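## Task

From the drawer of the cooler COLD, lift out the rear cooling block (the one farther from the drawer handle) and set it on deck slot D2, lying flat and seated within the slot's locators. Its 4 loose tubes must finish in the same bores they began in. The front block must remain flat in its own place with every tube in its bore, and plate P1 must stay on D1 exactly as it is. Finally release the block and move the gripper away.

## Robot and tools

Robot: two FANUC CRX arms, left_arm and right_arm, each carrying a Robotiq 140 mm two-finger gripper and a wrist camera. Either arm may do the job; the idle one can be parked out of the way. The names are labels only and do not match image sides.

Frame: one shared scene frame. Origin on the table top midway between the arms, +x out over the table, +z up, left_arm on the +y side. Arm roots: left_arm at (+0.058, +0.344, 0) m, quat_wxyz (+1.000, 0, 0, -0.023); right_arm at (+0.011, -0.456, 0) m, quat_wxyz (+0.996, 0, 0, +0.088). The gripper's fingers point along its own +z and close along its y. The reported end_effector_position is the spot between the pads when shut; closed fingertips stick out about 33 mm past it, open ones about 9 mm. Closing pushes the tips roughly 24 mm farther from the arm, so keep that margin above surfaces. Printed hand positions can be off, more so at long reach.

Scene layout: COLD is a loose cooler with an open drawer on rollers; it must stay within about a finger's width of its start, upright and barely rotated, so do not shove the drawer. D1 is the slot beside COLD, D2 the next one over. Brief tugs on a held part or pushes on loose objects may happen.

execute_actions takes "actions": a list holding a single action, a single wait, or nothing. An empty list just reports the state. An action is {"rows": [...], "steps": n} with up to 15 rows and n from 1 to 15 (default 15); each step lasts 1/30 s, each row covers one step, and the final row repeats to fill the rest. A wait is {"steps": n} with n up to 300, counted from the previous result and including your reply time. Optional "pictures": false skips images. A refused call sends nothing.

Each row is 18 numbers, all in [-1, 1], always for both arms: left_arm's six joint values, then its gripper position, force_limit, speed; then the same nine for right_arm. Joint order: waist, shoulder, elbow, forearm roll, wrist pitch, wrist roll. Joint values are offsets, not poses: they are measured from the joint angles in the latest result that printed them (or, before any such result in the scene and for later calls in the same reply, from where the arm stands when the action begins), never from the previous row. Scale: 1.0 equals 1.983 rad for waist and shoulder, 2.38 rad for the elbow, 2.975 rad for the three wrist joints. Sending all zeros therefore pulls the arm back to that reference, it is not a pause. Stated joint ranges (rad): waist ±3.491, shoulder ±3.140, elbow -1.187 to 4.328, forearm roll ±3.316, wrist pitch ±3.140, wrist roll ±3.927. A request more than 0.010 rad beyond a range is refused; true ends may differ by up to 0.010 rad, and over-asks get clipped at the end with a "joint sent to its limit" note (possibly about an earlier move).

Gripper numbers are absolute settings, not offsets. position: +1 fully open (140 mm), pads touch near -0.8, -1 closes until blocked. force_limit: about 14 N at -1, 60 N at 0, 107 N at +1 (parts up to 40 mm wide). speed: gap changes about 30 mm/s at -1, 140 at 0, 250 at +1. To keep a gripper unchanged, repeat its previous three numbers (0 is a real command). To grip, send -1 and confirm object_status 2. Status codes: 0 moving, 1 blocked while opening, 2 blocked while closing, 3 reached target or pads met. To squeeze harder while at status 2, raise force_limit and change position slightly (-1 to -0.98 or back). position_measured is in counts: 3 open, 230 pads together, not linear.

Motion limits: joint targets move at most 2.62 / 3.14 / 3.93 rad/s (waist-shoulder / elbow / wrist), ramp up over 0.5 s, and arrive together. Targets are held within 0.805, 0.966 and 1.21 rad of measured angles respectively, and scaled back if they would put the gripper over 70 mm from where it is. Between calls arms keep heading to the last target until they settle or a step is HELD.

Result lines: each arm's gripper pose (position in m, quat_wxyz); Joint positions and Joint velocities per arm in column order (rad, rad/s); HELD marks steps whose row was not sent in full; "joint command not followed" means a clearance check altered joint targets; MOTOR HOT warns of heating from holding loads, and OVER-TEMPERATURE FAULT means brakes are on until cooled.

Avoid: torque on a joint reaching its load limit (152 N m for waist, shoulder, elbow; 38 N m for the wrist joints, held weight included) or any outside force of 150 N; either stops that arm for 10 s, aborts the call and makes it yield. Do not let the arms collide or press each other, do not drop, slam or knock anything off the table, and do not push hard.

zoom_image: {"camera": name, "region": [x0, y0, x1, y1]} in pixels from the top-left, at most 504 by 504, on the latest full image. Cameras: cam_head_left, cam_head_right, cam_high, cam_low (504x504), cam_left_wrist, cam_right_wrist (616x616 fisheye); calibration is given per camera and may be slightly off.

read_manual returns licence texts only. finished_scene {"scene": n} closes scene n irreversibly, reports success and loads the next scene. Release the part and retreat before calling it.

Each tool is called after "Emit:" by a JSON object that holds its "op" and its "data".

## Session

Emit:
{"op": "execute_actions", "data": {"actions": []}}

Scene clock: 0.00 s of 6600.00 s.
left_arm: end_effector_position=(+0.4901, +0.7785, +0.2652) position_measured=3 object_status=3 end_effector_quat_wxyz=(+0.385, -0.358, +0.619, -0.584) | right_arm: end_effector_position=(+0.4916, -0.6538, +0.2424) position_measured=3 object_status=3 end_effector_quat_wxyz=(-0.151, -0.144, +0.883, -0.420)
Joint positions: left_arm=[ 1.485  0.602 -0.274  1.298 -1.765 -2.536] | right_arm=[ 0.151  0.268 -0.224  0.773 -1.63  -1.755]
Joint velocities: left_arm=[ 0.    -0.001 -0.    -0.     0.     0.   ] | right_arm=[-0.001  0.    -0.     0.     0.     0.   ]

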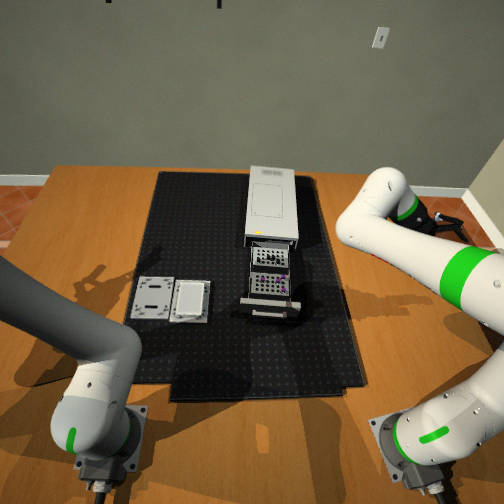

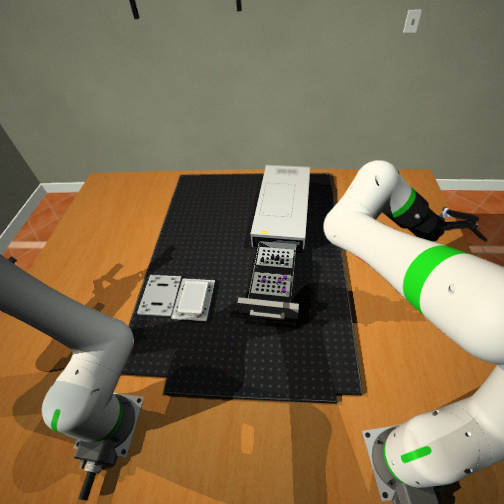

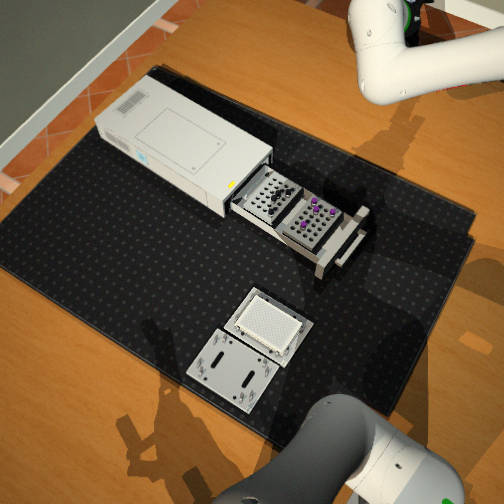

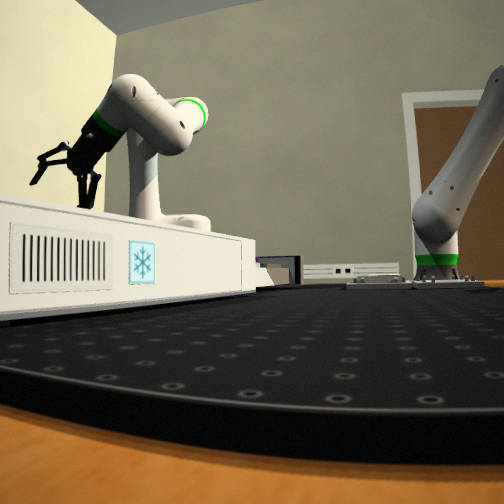

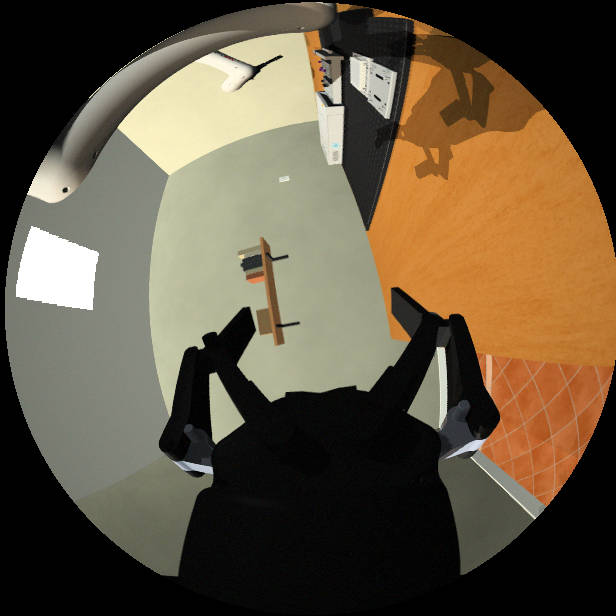

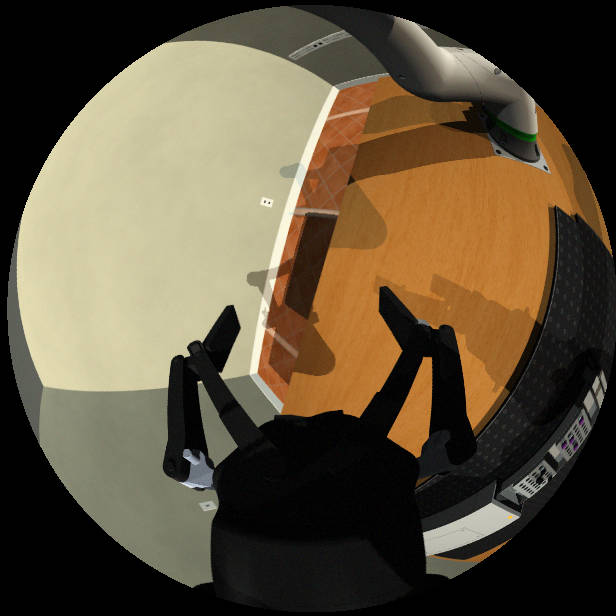

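Emit:
{"op": "zoom_image", "data": {"camera": "cam_high", "region": [210, 140, 390, 300]}}

Emit:
{"op": "zoom_image", "data": {"camera": "cam_head_left", "region": [220, 220, 320, 330]}}

Emit:
{"op": "zoom_image", "data": {"camera": "cam_high", "region": [175, 280, 325, 420]}}

Region (210, 140, 390, 300) of cam_high's 504x504 image, scaled by 2.800, with more detail than that image has.

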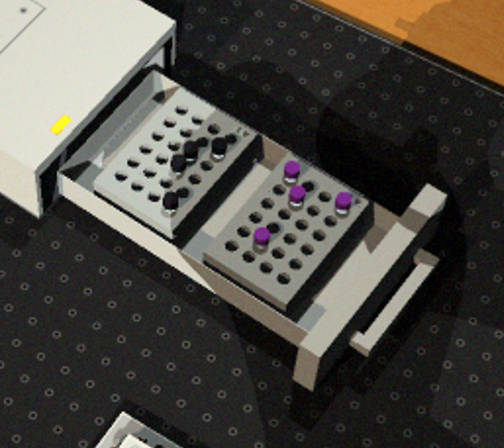

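Region (220, 220, 320, 330) of cam_head_left's 504x504 image, scaled by 4.582, with more detail than that image has; it fills the left 458 columns of this view, and the rest is white.

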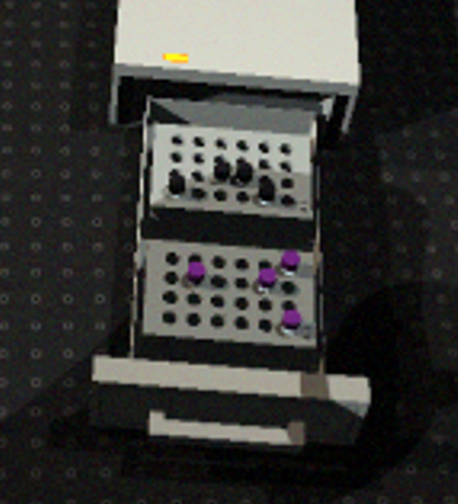

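Region (175, 280, 325, 420) of cam_high's 504x504 image, scaled by 3.360, with more detail than that image has; it fills the top 470 rows of this view, and the rest is white.

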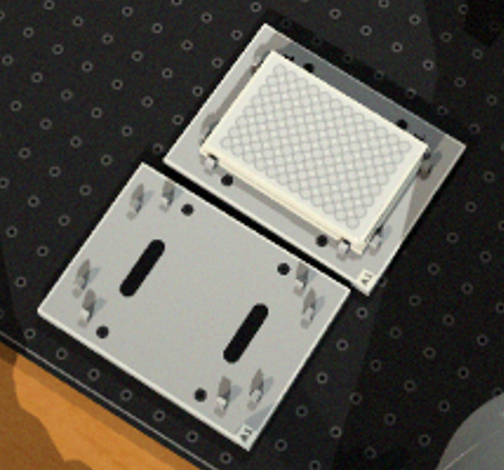

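Emit:
{"op": "zoom_image", "data": {"camera": "cam_high", "region": [220, 150, 320, 250]}}

Emit:
{"op": "zoom_image", "data": {"camera": "cam_head_left", "region": [240, 230, 305, 295]}}

Emit:
{"op": "zoom_image", "data": {"camera": "cam_head_right", "region": [240, 230, 310, 300]}}

Region (220, 150, 320, 250) of cam_high's 504x504 image, scaled by 5.040, with more detail than that image has.

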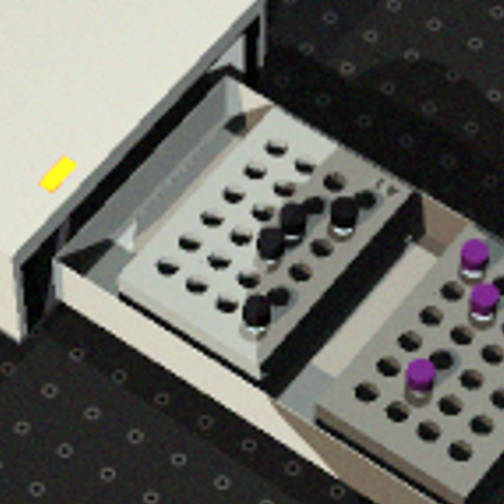

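Region (240, 230, 305, 295) of cam_head_left's 504x504 image, scaled by 7.754, with more detail than that image has.

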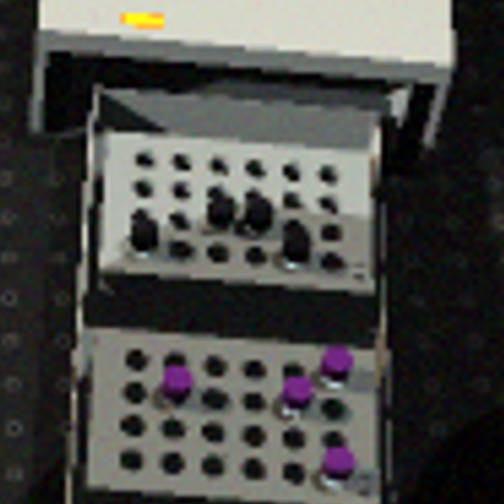

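Region (240, 230, 310, 300) of cam_head_right's 504x504 image, scaled by 7.200, with more detail than that image has.

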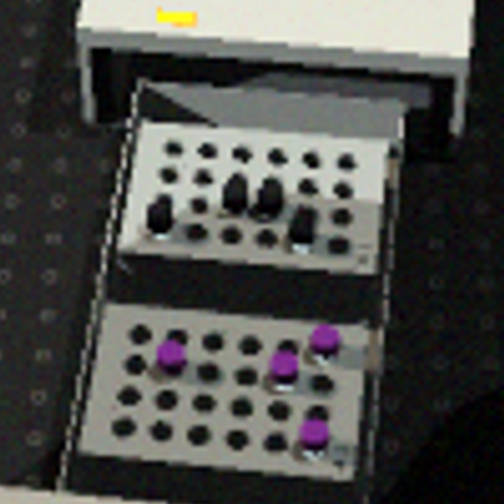

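Emit:
{"op": "execute_actions", "data": {"actions": [{"rows": [[-0.9742, 0.0725, 0.5275, -0.4363, -0.0139, 0.9828, 1, 0, 0, -0.15, 0, 0, 0, 0, 0, 1, 0, 0]], "steps": 15}], "pictures": false}}

Emit:
{"op": "execute_actions", "data": {"actions": [{"steps": 60}], "pictures": false}}

Scene clock: 120.50 s of 6600.00 s.
left_arm: end_effector_position=(+0.5743, +0.6461, +0.2214) position_measured=3 object_status=3 end_effector_quat_wxyz=(+0.099, -0.329, +0.764, -0.545) | right_arm: end_effector_position=(+0.4197, -0.7767, +0.2424) position_measured=3 object_status=3 end_effector_quat_wxyz=(-0.208, -0.022, +0.895, -0.395)
Joint positions: left_arm=[ 1.211  0.646  0.056  0.91  -1.777 -2.124] | right_arm=[-0.124  0.268 -0.224  0.773 -1.63  -1.755]
Joint velocities: left_arm=[-0.791  0.107  0.95  -0.957 -0.03   1.18 ] | right_arm=[-0.413  0.     0.001 -0.     0.001  0.001]
Steps of this call (steps 1 to 90: nothing new was sent; then 117.00 s passed at rest; steps 91 to 105: all 15 steps of this action). Readings (joint positions | what the end effector reports):
91: left_arm=[1.485 0.602 -0.274 1.298 -1.765 -2.536] | right_arm=[0.151 0.268 -0.224 0.773 -1.630 -1.755] | left_arm position_measured=3 object_status=3 | right_arm position_measured=3 object_status=3
92: left_arm=[1.483 0.602 -0.272 1.295 -1.765 -2.533] | right_arm=[0.149 0.268 -0.224 0.773 -1.630 -1.755] | left_arm position_measured=3 object_status=3 | right_arm position_measured=3 object_status=3
94: left_arm=[1.463 0.606 -0.246 1.263 -1.766 -2.501] | right_arm=[0.128 0.268 -0.224 0.773 -1.630 -1.755] | left_arm position_measured=3 object_status=3 | right_arm position_measured=3 object_status=3
98: left_arm=[1.377 0.621 -0.144 1.136 -1.770 -2.374] | right_arm=[0.031 0.268 -0.224 0.773 -1.630 -1.755] | left_arm position_measured=3 object_status=3 | right_arm position_measured=3 object_status=3
105: the state above

Scene clock: 122.50 s of 6600.00 s.
left_arm: end_effector_position=(+0.6493, -0.0250, +0.2192) position_measured=3 object_status=3 end_effector_quat_wxyz=(-0.034, -0.635, +0.772, +0.007) | right_arm: end_effector_position=(+0.4124, -0.7858, +0.2424) position_measured=3 object_status=3 end_effector_quat_wxyz=(-0.212, -0.012, +0.895, -0.393)
Joint positions: left_arm=[-0.298  0.74   0.928  0.053 -1.804  0.16 ] | right_arm=[-0.147  0.268 -0.224  0.773 -1.63  -1.755]
Joint velocities: left_arm=[-0.655  0.025  0.239 -0.232 -0.008  1.   ] | right_arm=[-0.001 -0.001 -0.001 -0.001  0.    -0.001]
Steps of this call (steps 1 to 60: the robot went on to your last target). Readings (joint positions | what the end effector reports):
1: left_arm=[1.183 0.649 0.088 0.878 -1.778 -2.083] | right_arm=[-0.136 0.268 -0.224 0.773 -1.630 -1.755] | left_arm position_measured=3 object_status=3 | right_arm position_measured=3 object_status=3
2: left_arm=[1.155 0.653 0.121 0.845 -1.779 -2.041] | right_arm=[-0.143 0.268 -0.224 0.773 -1.630 -1.755] | left_arm position_measured=3 object_status=3 | right_arm position_measured=3 object_status=3
4: left_arm=[1.098 0.660 0.185 0.782 -1.781 -1.955] | right_arm=[-0.146 0.268 -0.224 0.773 -1.630 -1.755] | left_arm position_measured=3 object_status=3 | right_arm position_measured=3 object_status=3
8: left_arm=[0.981 0.672 0.302 0.667 -1.785 -1.779] | right_arm=[-0.147 0.268 -0.224 0.773 -1.630 -1.755] | left_arm position_measured=3 object_status=3 | right_arm position_measured=3 object_status=3
60: the state above

Emit:
{"op": "execute_actions", "data": {"actions": [{"steps": 20}]}}

Scene clock: 124.87 s of 6600.00 s.
left_arm: end_effector_position=(+0.6104, -0.0996, +0.2302) position_measured=3 object_status=3 end_effector_quat_wxyz=(-0.000, +0.669, -0.743, +0.000) | right_arm: end_effector_position=(+0.4124, -0.7858, +0.2424) position_measured=3 object_status=3 end_effector_quat_wxyz=(-0.212, -0.012, +0.895, -0.393)
Joint positions: left_arm=[-0.447  0.746  0.982 -0.    -1.806  0.388] | right_arm=[-0.147  0.268 -0.224  0.773 -1.63  -1.755]
Joint velocities: left_arm=[ 0.    -0.001 -0.     0.     0.001 -0.   ] | right_arm=[ 0.    -0.     0.    -0.    -0.001  0.   ]
Steps of this call (steps 1 to 30: the robot went on to your last target; steps 31 to 71: nothing new was sent). Readings (joint positions | what the end effector reports):
1: left_arm=[-0.320 0.741 0.936 0.045 -1.805 0.194] | right_arm=[-0.147 0.268 -0.224 0.773 -1.630 -1.755] | left_arm position_measured=3 object_status=3 | right_arm position_measured=3 object_status=3
2: left_arm=[-0.342 0.742 0.944 0.037 -1.805 0.228] | right_arm=[-0.147 0.268 -0.224 0.773 -1.630 -1.755] | left_arm position_measured=3 object_status=3 | right_arm position_measured=3 object_status=3
4: left_arm=[-0.386 0.743 0.960 0.021 -1.805 0.295] | right_arm=[-0.147 0.268 -0.224 0.773 -1.630 -1.755] | left_arm position_measured=3 object_status=3 | right_arm position_measured=3 object_status=3
8: left_arm=[-0.442 0.745 0.980 0.002 -1.806 0.380] | right_arm=[-0.147 0.268 -0.224 0.773 -1.630 -1.755] | left_arm position_measured=3 object_status=3 | right_arm position_measured=3 object_status=3
71: the state above
All arms were judged still, so your last target was given up. Only a new action makes them travel on or press farther. Fingers that are still opening or closing keep moving.
camera_calibration (this result's frames):
cam_left_wrist: T_world_to_cam=[[-0.961922, 0.272411, -0.0223125, 0.623509], [0.248159, 0.904661, 0.346419, -0.13609], [0.114554, 0.327691, -0.937814, 0.372372], [0, 0, 0, 1]] pos_world=[0.590883, -0.168759, 0.410272]
cam_right_wrist: T_world_to_cam=[[-0.0650801, 0.696975, -0.714136, 0.741629], [0.992859, 0.116928, 0.0236378, -0.322769], [0.0999775, -0.707498, -0.699608, -0.242361], [0, 0, 0, 1]] pos_world=[0.39296, -0.650626, 0.367696]

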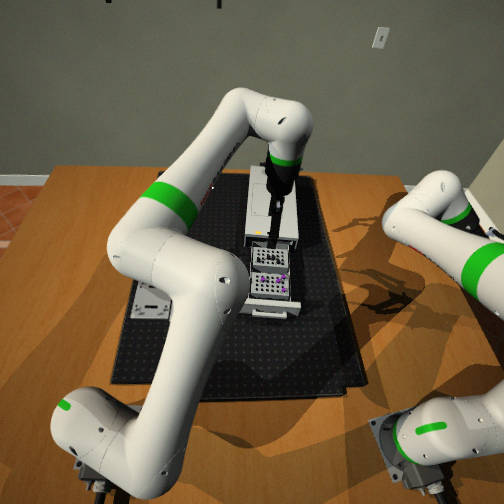

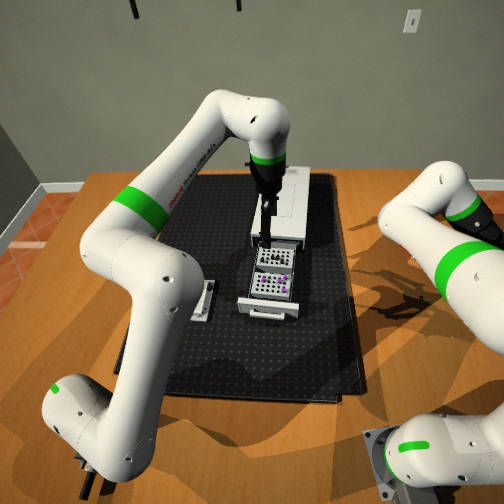

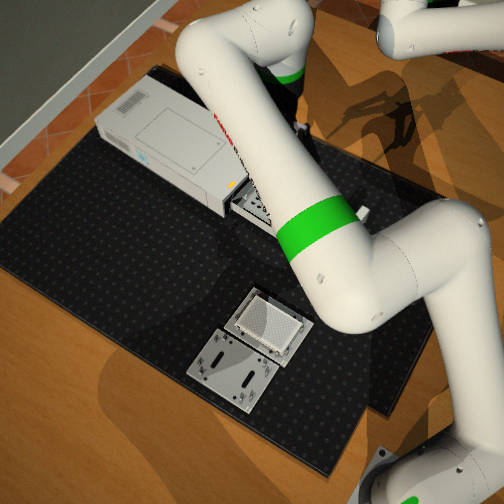

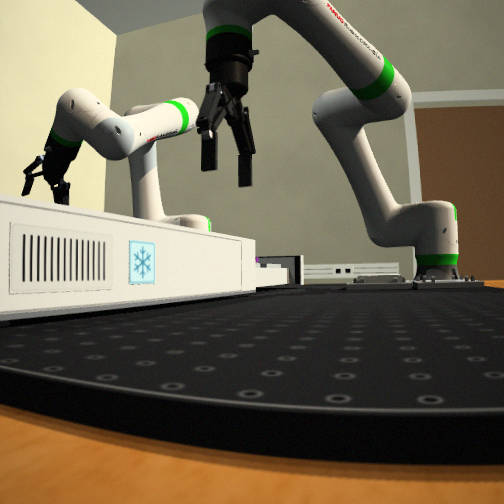

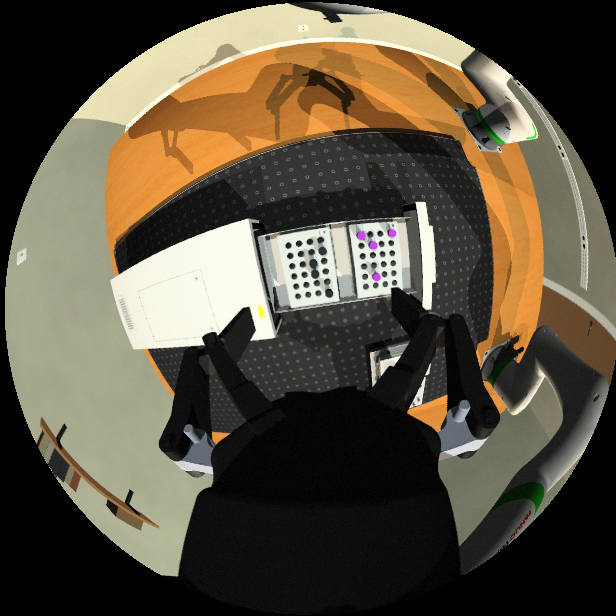

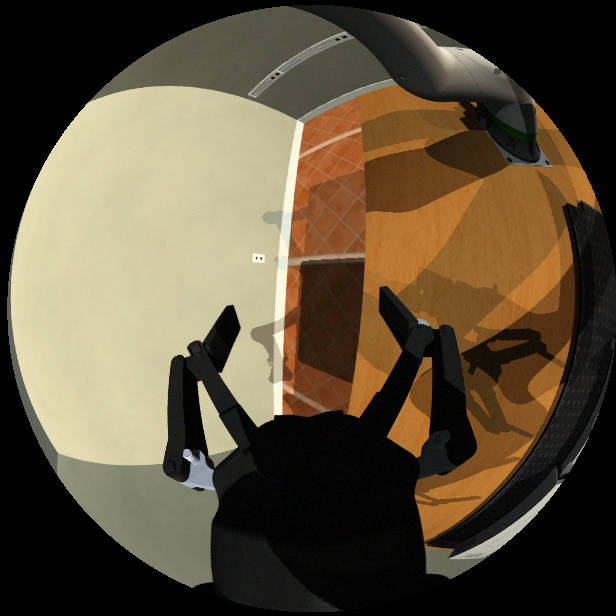

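Emit:
{"op": "zoom_image", "data": {"camera": "cam_left_wrist", "region": [240, 205, 370, 335]}}

Emit:
{"op": "zoom_image", "data": {"camera": "cam_left_wrist", "region": [220, 190, 450, 350]}}

Region (240, 205, 370, 335) of cam_left_wrist's 616x616 image, scaled by 3.877, with more detail than that image has.

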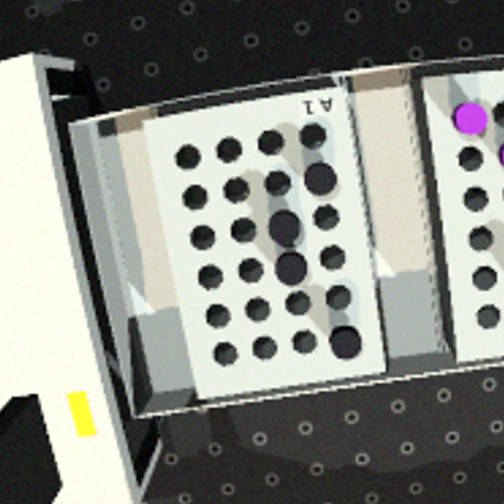

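Region (220, 190, 450, 350) of cam_left_wrist's 616x616 image, scaled by 2.191, with more detail than that image has; it fills the top 351 rows of this view, and the rest is white.

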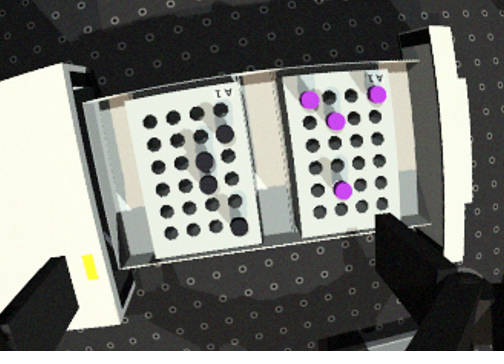

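Emit:
{"op": "zoom_image", "data": {"camera": "cam_left_wrist", "region": [225, 295, 285, 345]}}

Emit:
{"op": "zoom_image", "data": {"camera": "cam_left_wrist", "region": [375, 275, 435, 325]}}

Region (225, 295, 285, 345) of cam_left_wrist's 616x616 image, scaled by 8.400, with more detail than that image has.

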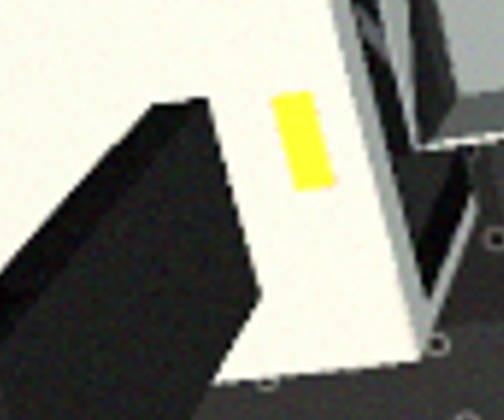

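Region (375, 275, 435, 325) of cam_left_wrist's 616x616 image, scaled by 8.400, with more detail than that image has.

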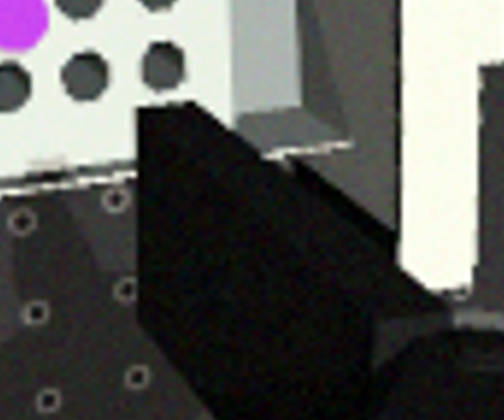

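Emit:
{"op": "zoom_image", "data": {"camera": "cam_low", "region": [225, 225, 325, 305]}}

Emit:
{"op": "zoom_image", "data": {"camera": "cam_low", "region": [335, 250, 495, 300]}}

Region (225, 225, 325, 305) of cam_low's 504x504 image, scaled by 5.040, with more detail than that image has; it fills the top 403 rows of this view, and the rest is white.

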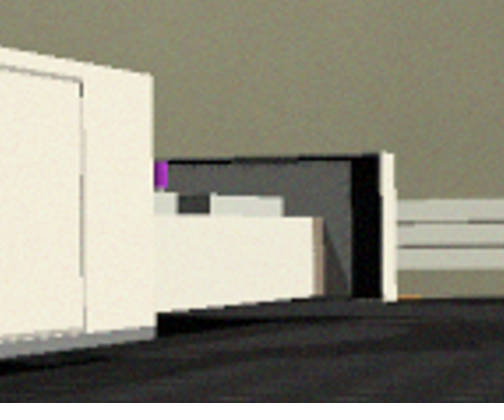

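Region (335, 250, 495, 300) of cam_low's 504x504 image, scaled by 3.150, with more detail than that image has; it fills the top 158 rows of this view, and the rest is white.

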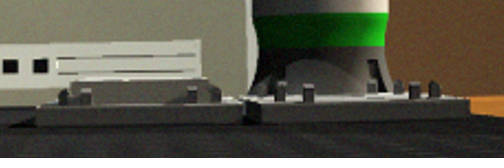

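Emit:
{"op": "execute_actions", "data": {"actions": [{"rows": [[-0.0065, 0.0199, -0.0712, 0, 0.0701, 0.0091, 0.43, 0, 0, 0, 0, 0, 0, 0, 0, 1, 0, 0]], "steps": 15}], "pictures": false}}

Emit:
{"op": "execute_actions", "data": {"actions": [{"steps": 10}]}}

Scene clock: 216.17 s of 6600.00 s.
left_arm: end_effector_position=(+0.6250, -0.1179, +0.1305) position_measured=75 object_status=0 end_effector_quat_wxyz=(-0.000, +0.675, -0.738, +0.000) | right_arm: end_effector_position=(+0.4124, -0.7858, +0.2424) position_measured=3 object_status=3 end_effector_quat_wxyz=(-0.212, -0.012, +0.895, -0.393)
Joint positions: left_arm=[-0.46   0.785  0.813 -0.    -1.598  0.415] | right_arm=[-0.147  0.268 -0.224  0.773 -1.63  -1.755]
Joint velocities: left_arm=[-0.    -0.001 -0.008 -0.     0.007  0.001] | right_arm=[-0.001  0.001  0.002 -0.    -0.    -0.   ]
Steps of this call (steps 1 to 90: nothing new was sent; then 87.80 s passed at rest; steps 91 to 105: all 15 steps of this action). Readings (joint positions | what the end effector reports):
91: left_arm=[-0.447 0.746 0.982 -0.000 -1.806 0.388] | right_arm=[-0.147 0.268 -0.224 0.773 -1.630 -1.755] | left_arm position_measured=3 object_status=0 | right_arm position_measured=3 object_status=3
92: left_arm=[-0.447 0.746 0.980 -0.000 -1.803 0.388] | right_arm=[-0.147 0.268 -0.224 0.773 -1.630 -1.755] | left_arm position_measured=5 object_status=0 | right_arm position_measured=3 object_status=3
94: left_arm=[-0.449 0.751 0.955 -0.000 -1.772 0.392] | right_arm=[-0.147 0.268 -0.224 0.773 -1.630 -1.755] | left_arm position_measured=20 object_status=0 | right_arm position_measured=3 object_status=3
98: left_arm=[-0.456 0.774 0.860 -0.000 -1.657 0.407] | right_arm=[-0.147 0.268 -0.224 0.773 -1.630 -1.755] | left_arm position_measured=51 object_status=0 | right_arm position_measured=3 object_status=3
105: the state above

Scene clock: 216.50 s of 6600.00 s.
left_arm: end_effector_position=(+0.6250, -0.1179, +0.1301) position_measured=75 object_status=3 end_effector_quat_wxyz=(-0.000, +0.675, -0.738, +0.000) | right_arm: end_effector_position=(+0.4124, -0.7858, +0.2424) position_measured=3 object_status=3 end_effector_quat_wxyz=(-0.212, -0.012, +0.895, -0.393)
Joint positions: left_arm=[-0.46   0.785  0.812 -0.    -1.597  0.415] | right_arm=[-0.147  0.268 -0.224  0.773 -1.63  -1.755]
Joint velocities: left_arm=[ 0.    -0.001 -0.     0.    -0.     0.   ] | right_arm=[-0.  0.  0.  0. -0. -0.]
Steps of this call (steps 1 to 10: the robot went on to your last target). Readings (joint positions | what the end effector reports):
1: left_arm=[-0.460 0.785 0.813 -0.000 -1.598 0.415] | right_arm=[-0.147 0.268 -0.224 0.773 -1.630 -1.755] | left_arm position_measured=75 object_status=0 | right_arm position_measured=3 object_status=3
2: left_arm=[-0.460 0.785 0.812 -0.000 -1.598 0.415] | right_arm=[-0.147 0.268 -0.224 0.773 -1.630 -1.755] | left_arm position_measured=75 object_status=3 | right_arm position_measured=3 object_status=3
4: left_arm=[-0.460 0.785 0.812 -0.000 -1.598 0.415] | right_arm=[-0.147 0.268 -0.224 0.773 -1.630 -1.755] | left_arm position_measured=75 object_status=3 | right_arm position_measured=3 object_status=3
8: left_arm=[-0.460 0.785 0.812 -0.000 -1.597 0.415] | right_arm=[-0.147 0.268 -0.224 0.773 -1.630 -1.755] | left_arm position_measured=75 object_status=3 | right_arm position_measured=3 object_status=3
10: the state above
camera_calibration (this result's frames):
cam_left_wrist: T_world_to_cam=[[-0.965676, 0.258819, -0.0219701, 0.641036], [0.235482, 0.908016, 0.34649, -0.0801323], [0.109627, 0.329424, -0.937796, 0.286118], [0, 0, 0, 1]] pos_world=[0.606536, -0.187405, 0.310169]
cam_right_wrist: T_world_to_cam=[[-0.06508, 0.696975, -0.714136, 0.741629], [0.992859, 0.116928, 0.0236378, -0.322769], [0.0999773, -0.707498, -0.699608, -0.242361], [0, 0, 0, 1]] pos_world=[0.39296, -0.650627, 0.367696]

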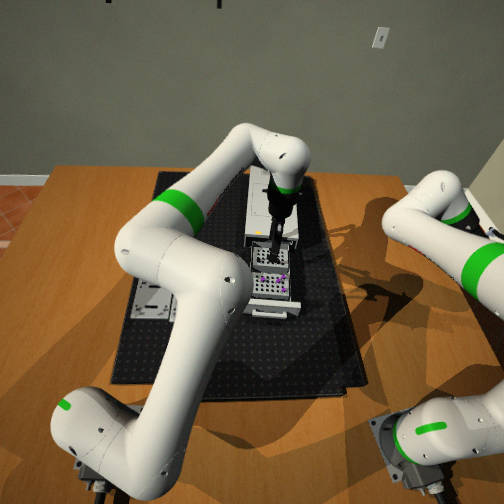

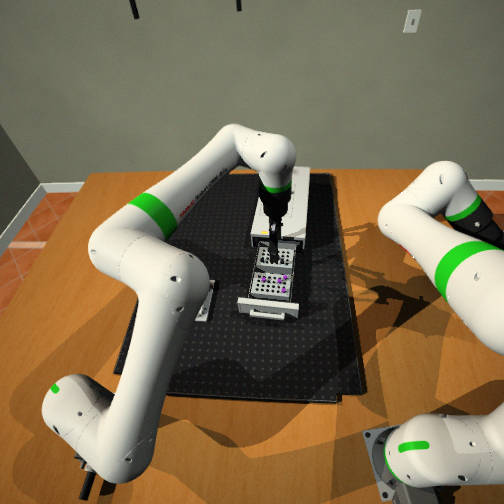

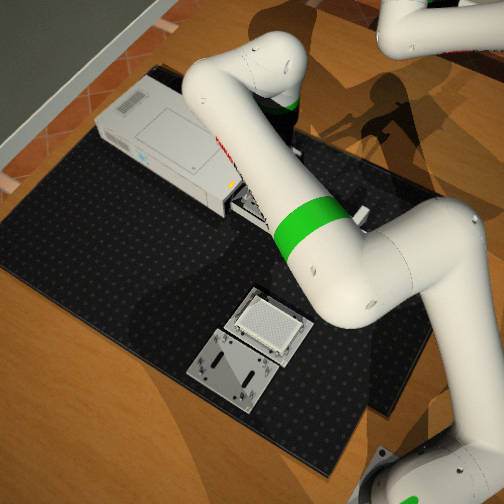

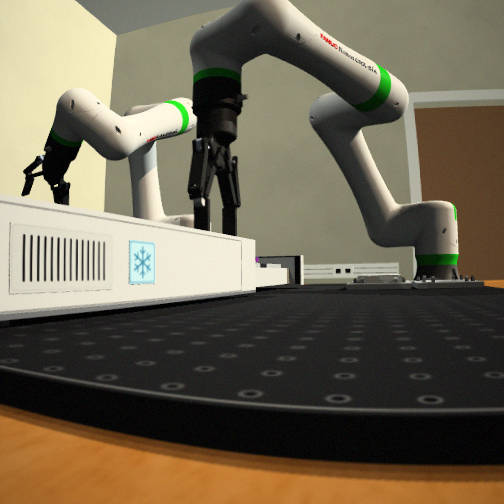

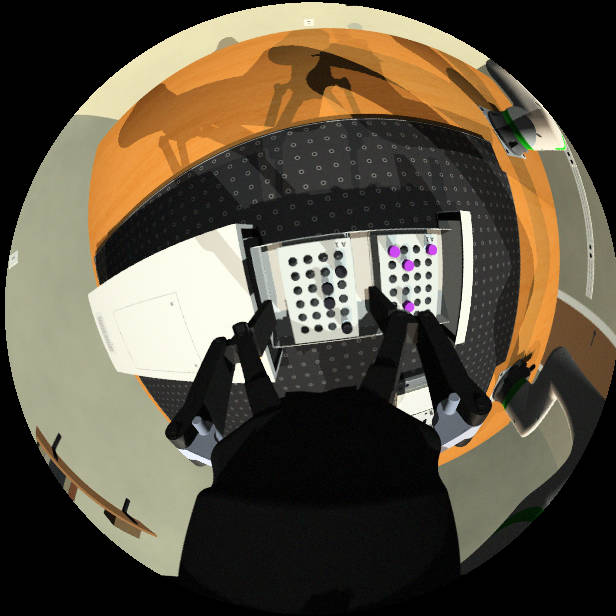

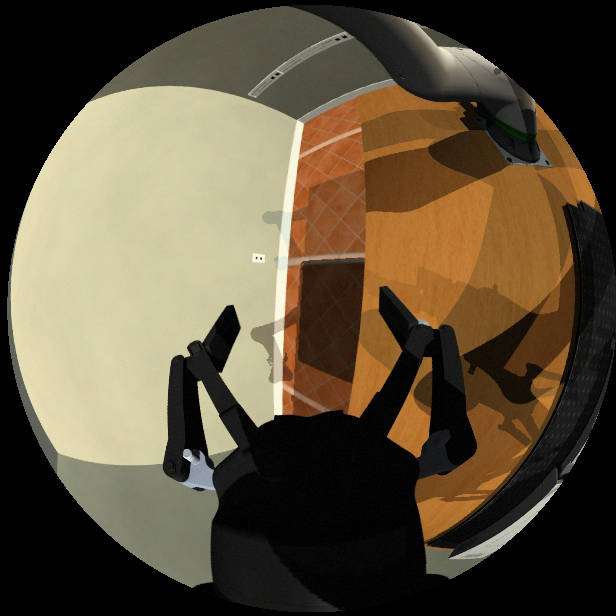

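Emit:
{"op": "zoom_image", "data": {"camera": "cam_left_wrist", "region": [240, 220, 390, 360]}}

Region (240, 220, 390, 360) of cam_left_wrist's 616x616 image, scaled by 3.360, with more detail than that image has; it fills the top 470 rows of this view, and the rest is white.

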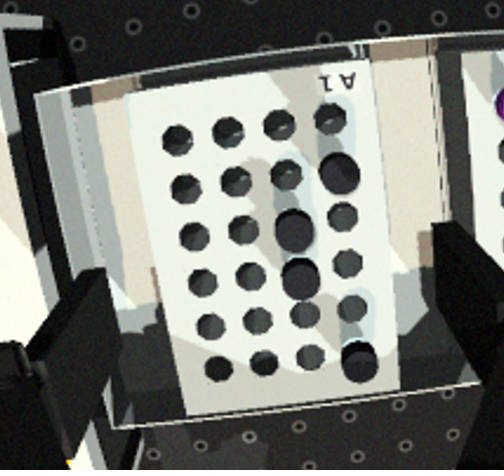

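Emit:
{"op": "zoom_image", "data": {"camera": "cam_left_wrist", "region": [255, 290, 315, 350]}}

Emit:
{"op": "zoom_image", "data": {"camera": "cam_left_wrist", "region": [335, 280, 395, 340]}}

Emit:
{"op": "zoom_image", "data": {"camera": "cam_left_wrist", "region": [240, 225, 370, 270]}}

Region (255, 290, 315, 350) of cam_left_wrist's 616x616 image, scaled by 8.400, with more detail than that image has.

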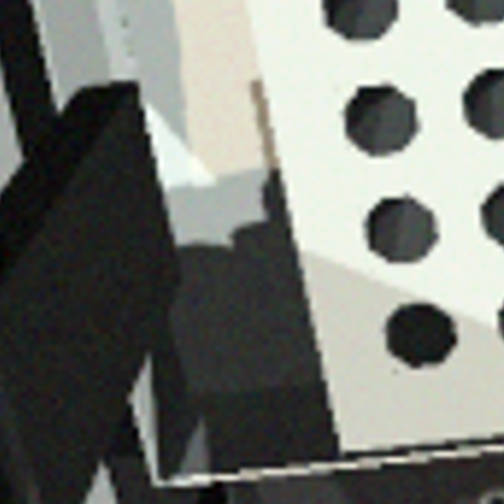

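Region (335, 280, 395, 340) of cam_left_wrist's 616x616 image, scaled by 8.400, with more detail than that image has.

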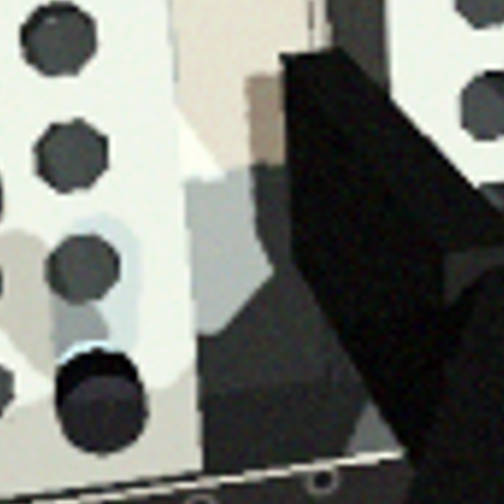

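Region (240, 225, 370, 270) of cam_left_wrist's 616x616 image, scaled by 3.877, with more detail than that image has; it fills the top 174 rows of this view, and the rest is white.

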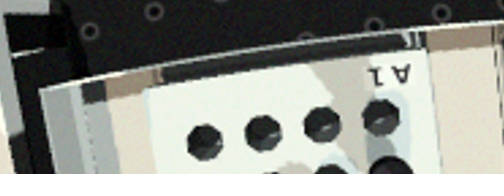

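Emit:
{"op": "execute_actions", "data": {"actions": [{"rows": [[0.00065, -0.00095, -0.03858, 0, 0.0301, -0.0011, 0.43, 0, 0, 0, 0, 0, 0, 0, 0, 1, 0, 0]], "steps": 15}]}}

Scene clock: 287.23 s of 6600.00 s.
left_arm: end_effector_position=(+0.6244, -0.1166, +0.0921) position_measured=75 object_status=3 end_effector_quat_wxyz=(-0.000, +0.674, -0.739, +0.000) | right_arm: end_effector_position=(+0.4124, -0.7858, +0.2424) position_measured=3 object_status=3 end_effector_quat_wxyz=(-0.212, -0.012, +0.895, -0.393)
Joint positions: left_arm=[-0.458  0.783  0.72  -0.    -1.508  0.412] | right_arm=[-0.147  0.268 -0.224  0.773 -1.63  -1.755]
Joint velocities: left_arm=[-0.    -0.    -0.001 -0.     0.001 -0.   ] | right_arm=[-0.     0.001  0.001  0.001 -0.    -0.002]
Steps of this call (steps 1 to 15: the robot went on to your last target; steps 16 to 90: nothing new was sent; then 67.23 s passed at rest; steps 91 to 105: all 15 steps of this action). Readings (joint positions | what the end effector reports):
91: left_arm=[-0.460 0.785 0.812 -0.000 -1.597 0.415] | right_arm=[-0.147 0.268 -0.224 0.773 -1.630 -1.755] | left_arm position_measured=75 object_status=3 | right_arm position_measured=3 object_status=3
92: left_arm=[-0.460 0.785 0.810 -0.000 -1.595 0.415] | right_arm=[-0.147 0.268 -0.224 0.773 -1.630 -1.755] | left_arm position_measured=75 object_status=3 | right_arm position_measured=3 object_status=3
94: left_arm=[-0.459 0.785 0.785 -0.000 -1.570 0.414] | right_arm=[-0.147 0.268 -0.224 0.773 -1.630 -1.755] | left_arm position_measured=75 object_status=3 | right_arm position_measured=3 object_status=3
98: left_arm=[-0.458 0.784 0.724 -0.000 -1.512 0.412] | right_arm=[-0.147 0.268 -0.224 0.773 -1.630 -1.755] | left_arm position_measured=75 object_status=3 | right_arm position_measured=3 object_status=3
105: the state above
camera_calibration (this result's frames):
cam_left_wrist: T_world_to_cam=[[-0.965156, 0.260769, -0.0217419, 0.639154], [0.237382, 0.907491, 0.346569, -0.0693475], [0.110105, 0.329332, -0.937772, 0.249779], [0, 0, 0, 1]] pos_world=[0.605843, -0.186, 0.272166]
cam_right_wrist: T_world_to_cam=[[-0.06508, 0.696975, -0.714136, 0.741629], [0.992859, 0.116928, 0.0236378, -0.322769], [0.0999773, -0.707498, -0.699608, -0.242361], [0, 0, 0, 1]] pos_world=[0.39296, -0.650627, 0.367696]

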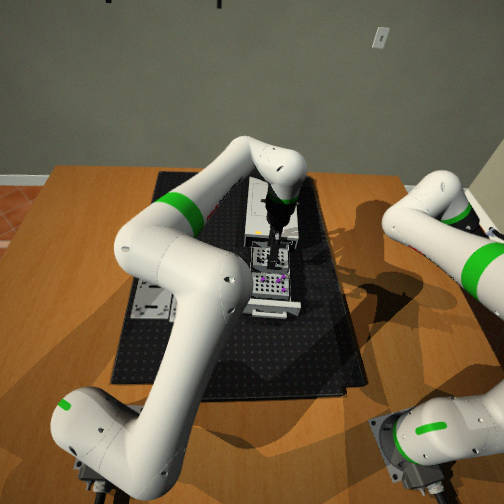

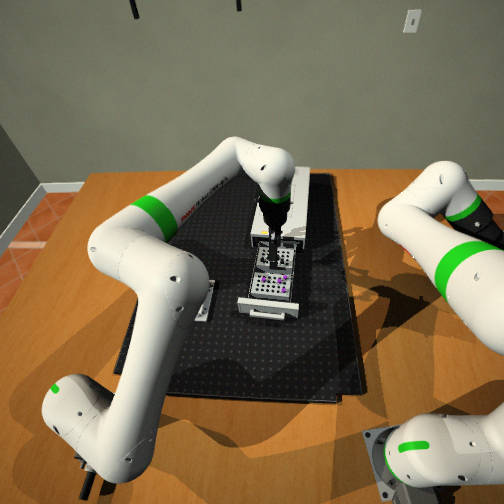

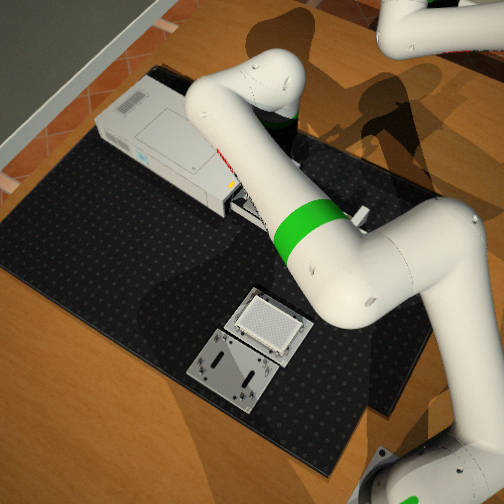

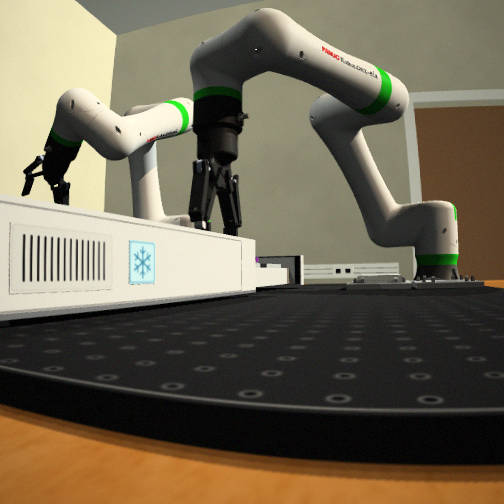

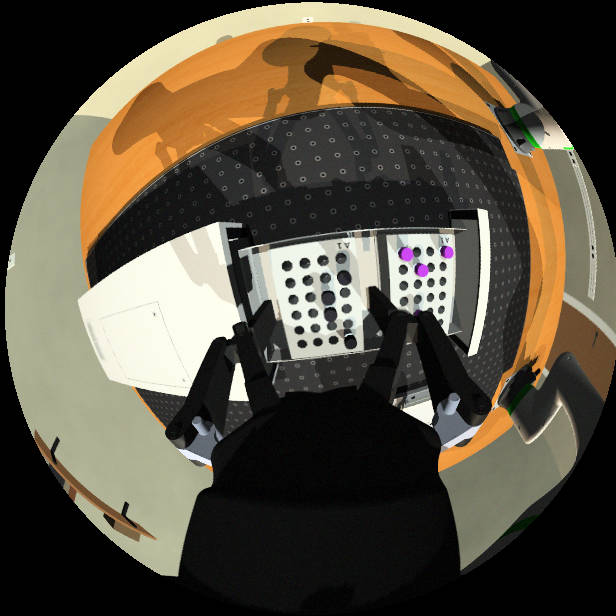

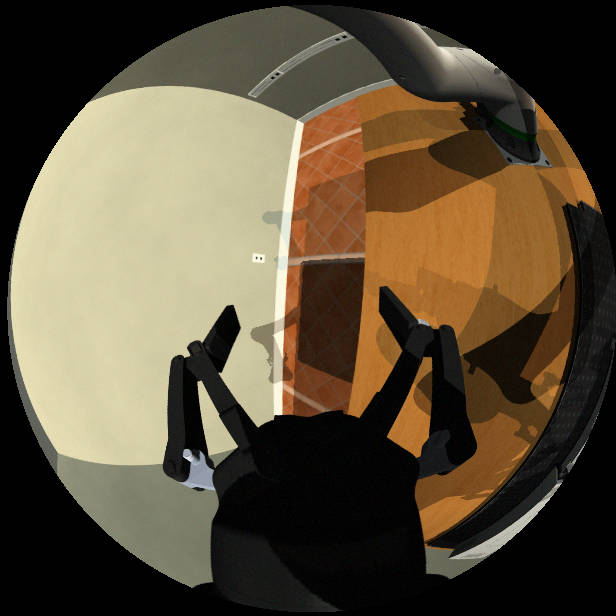

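Emit:
{"op": "zoom_image", "data": {"camera": "cam_left_wrist", "region": [235, 225, 395, 370]}}

Region (235, 225, 395, 370) of cam_left_wrist's 616x616 image, scaled by 3.150, with more detail than that image has; it fills the top 457 rows of this view, and the rest is white.

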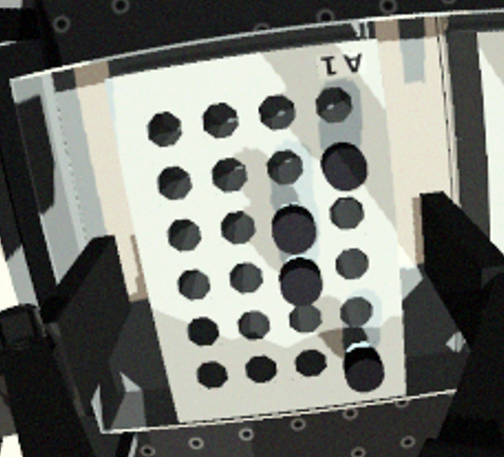

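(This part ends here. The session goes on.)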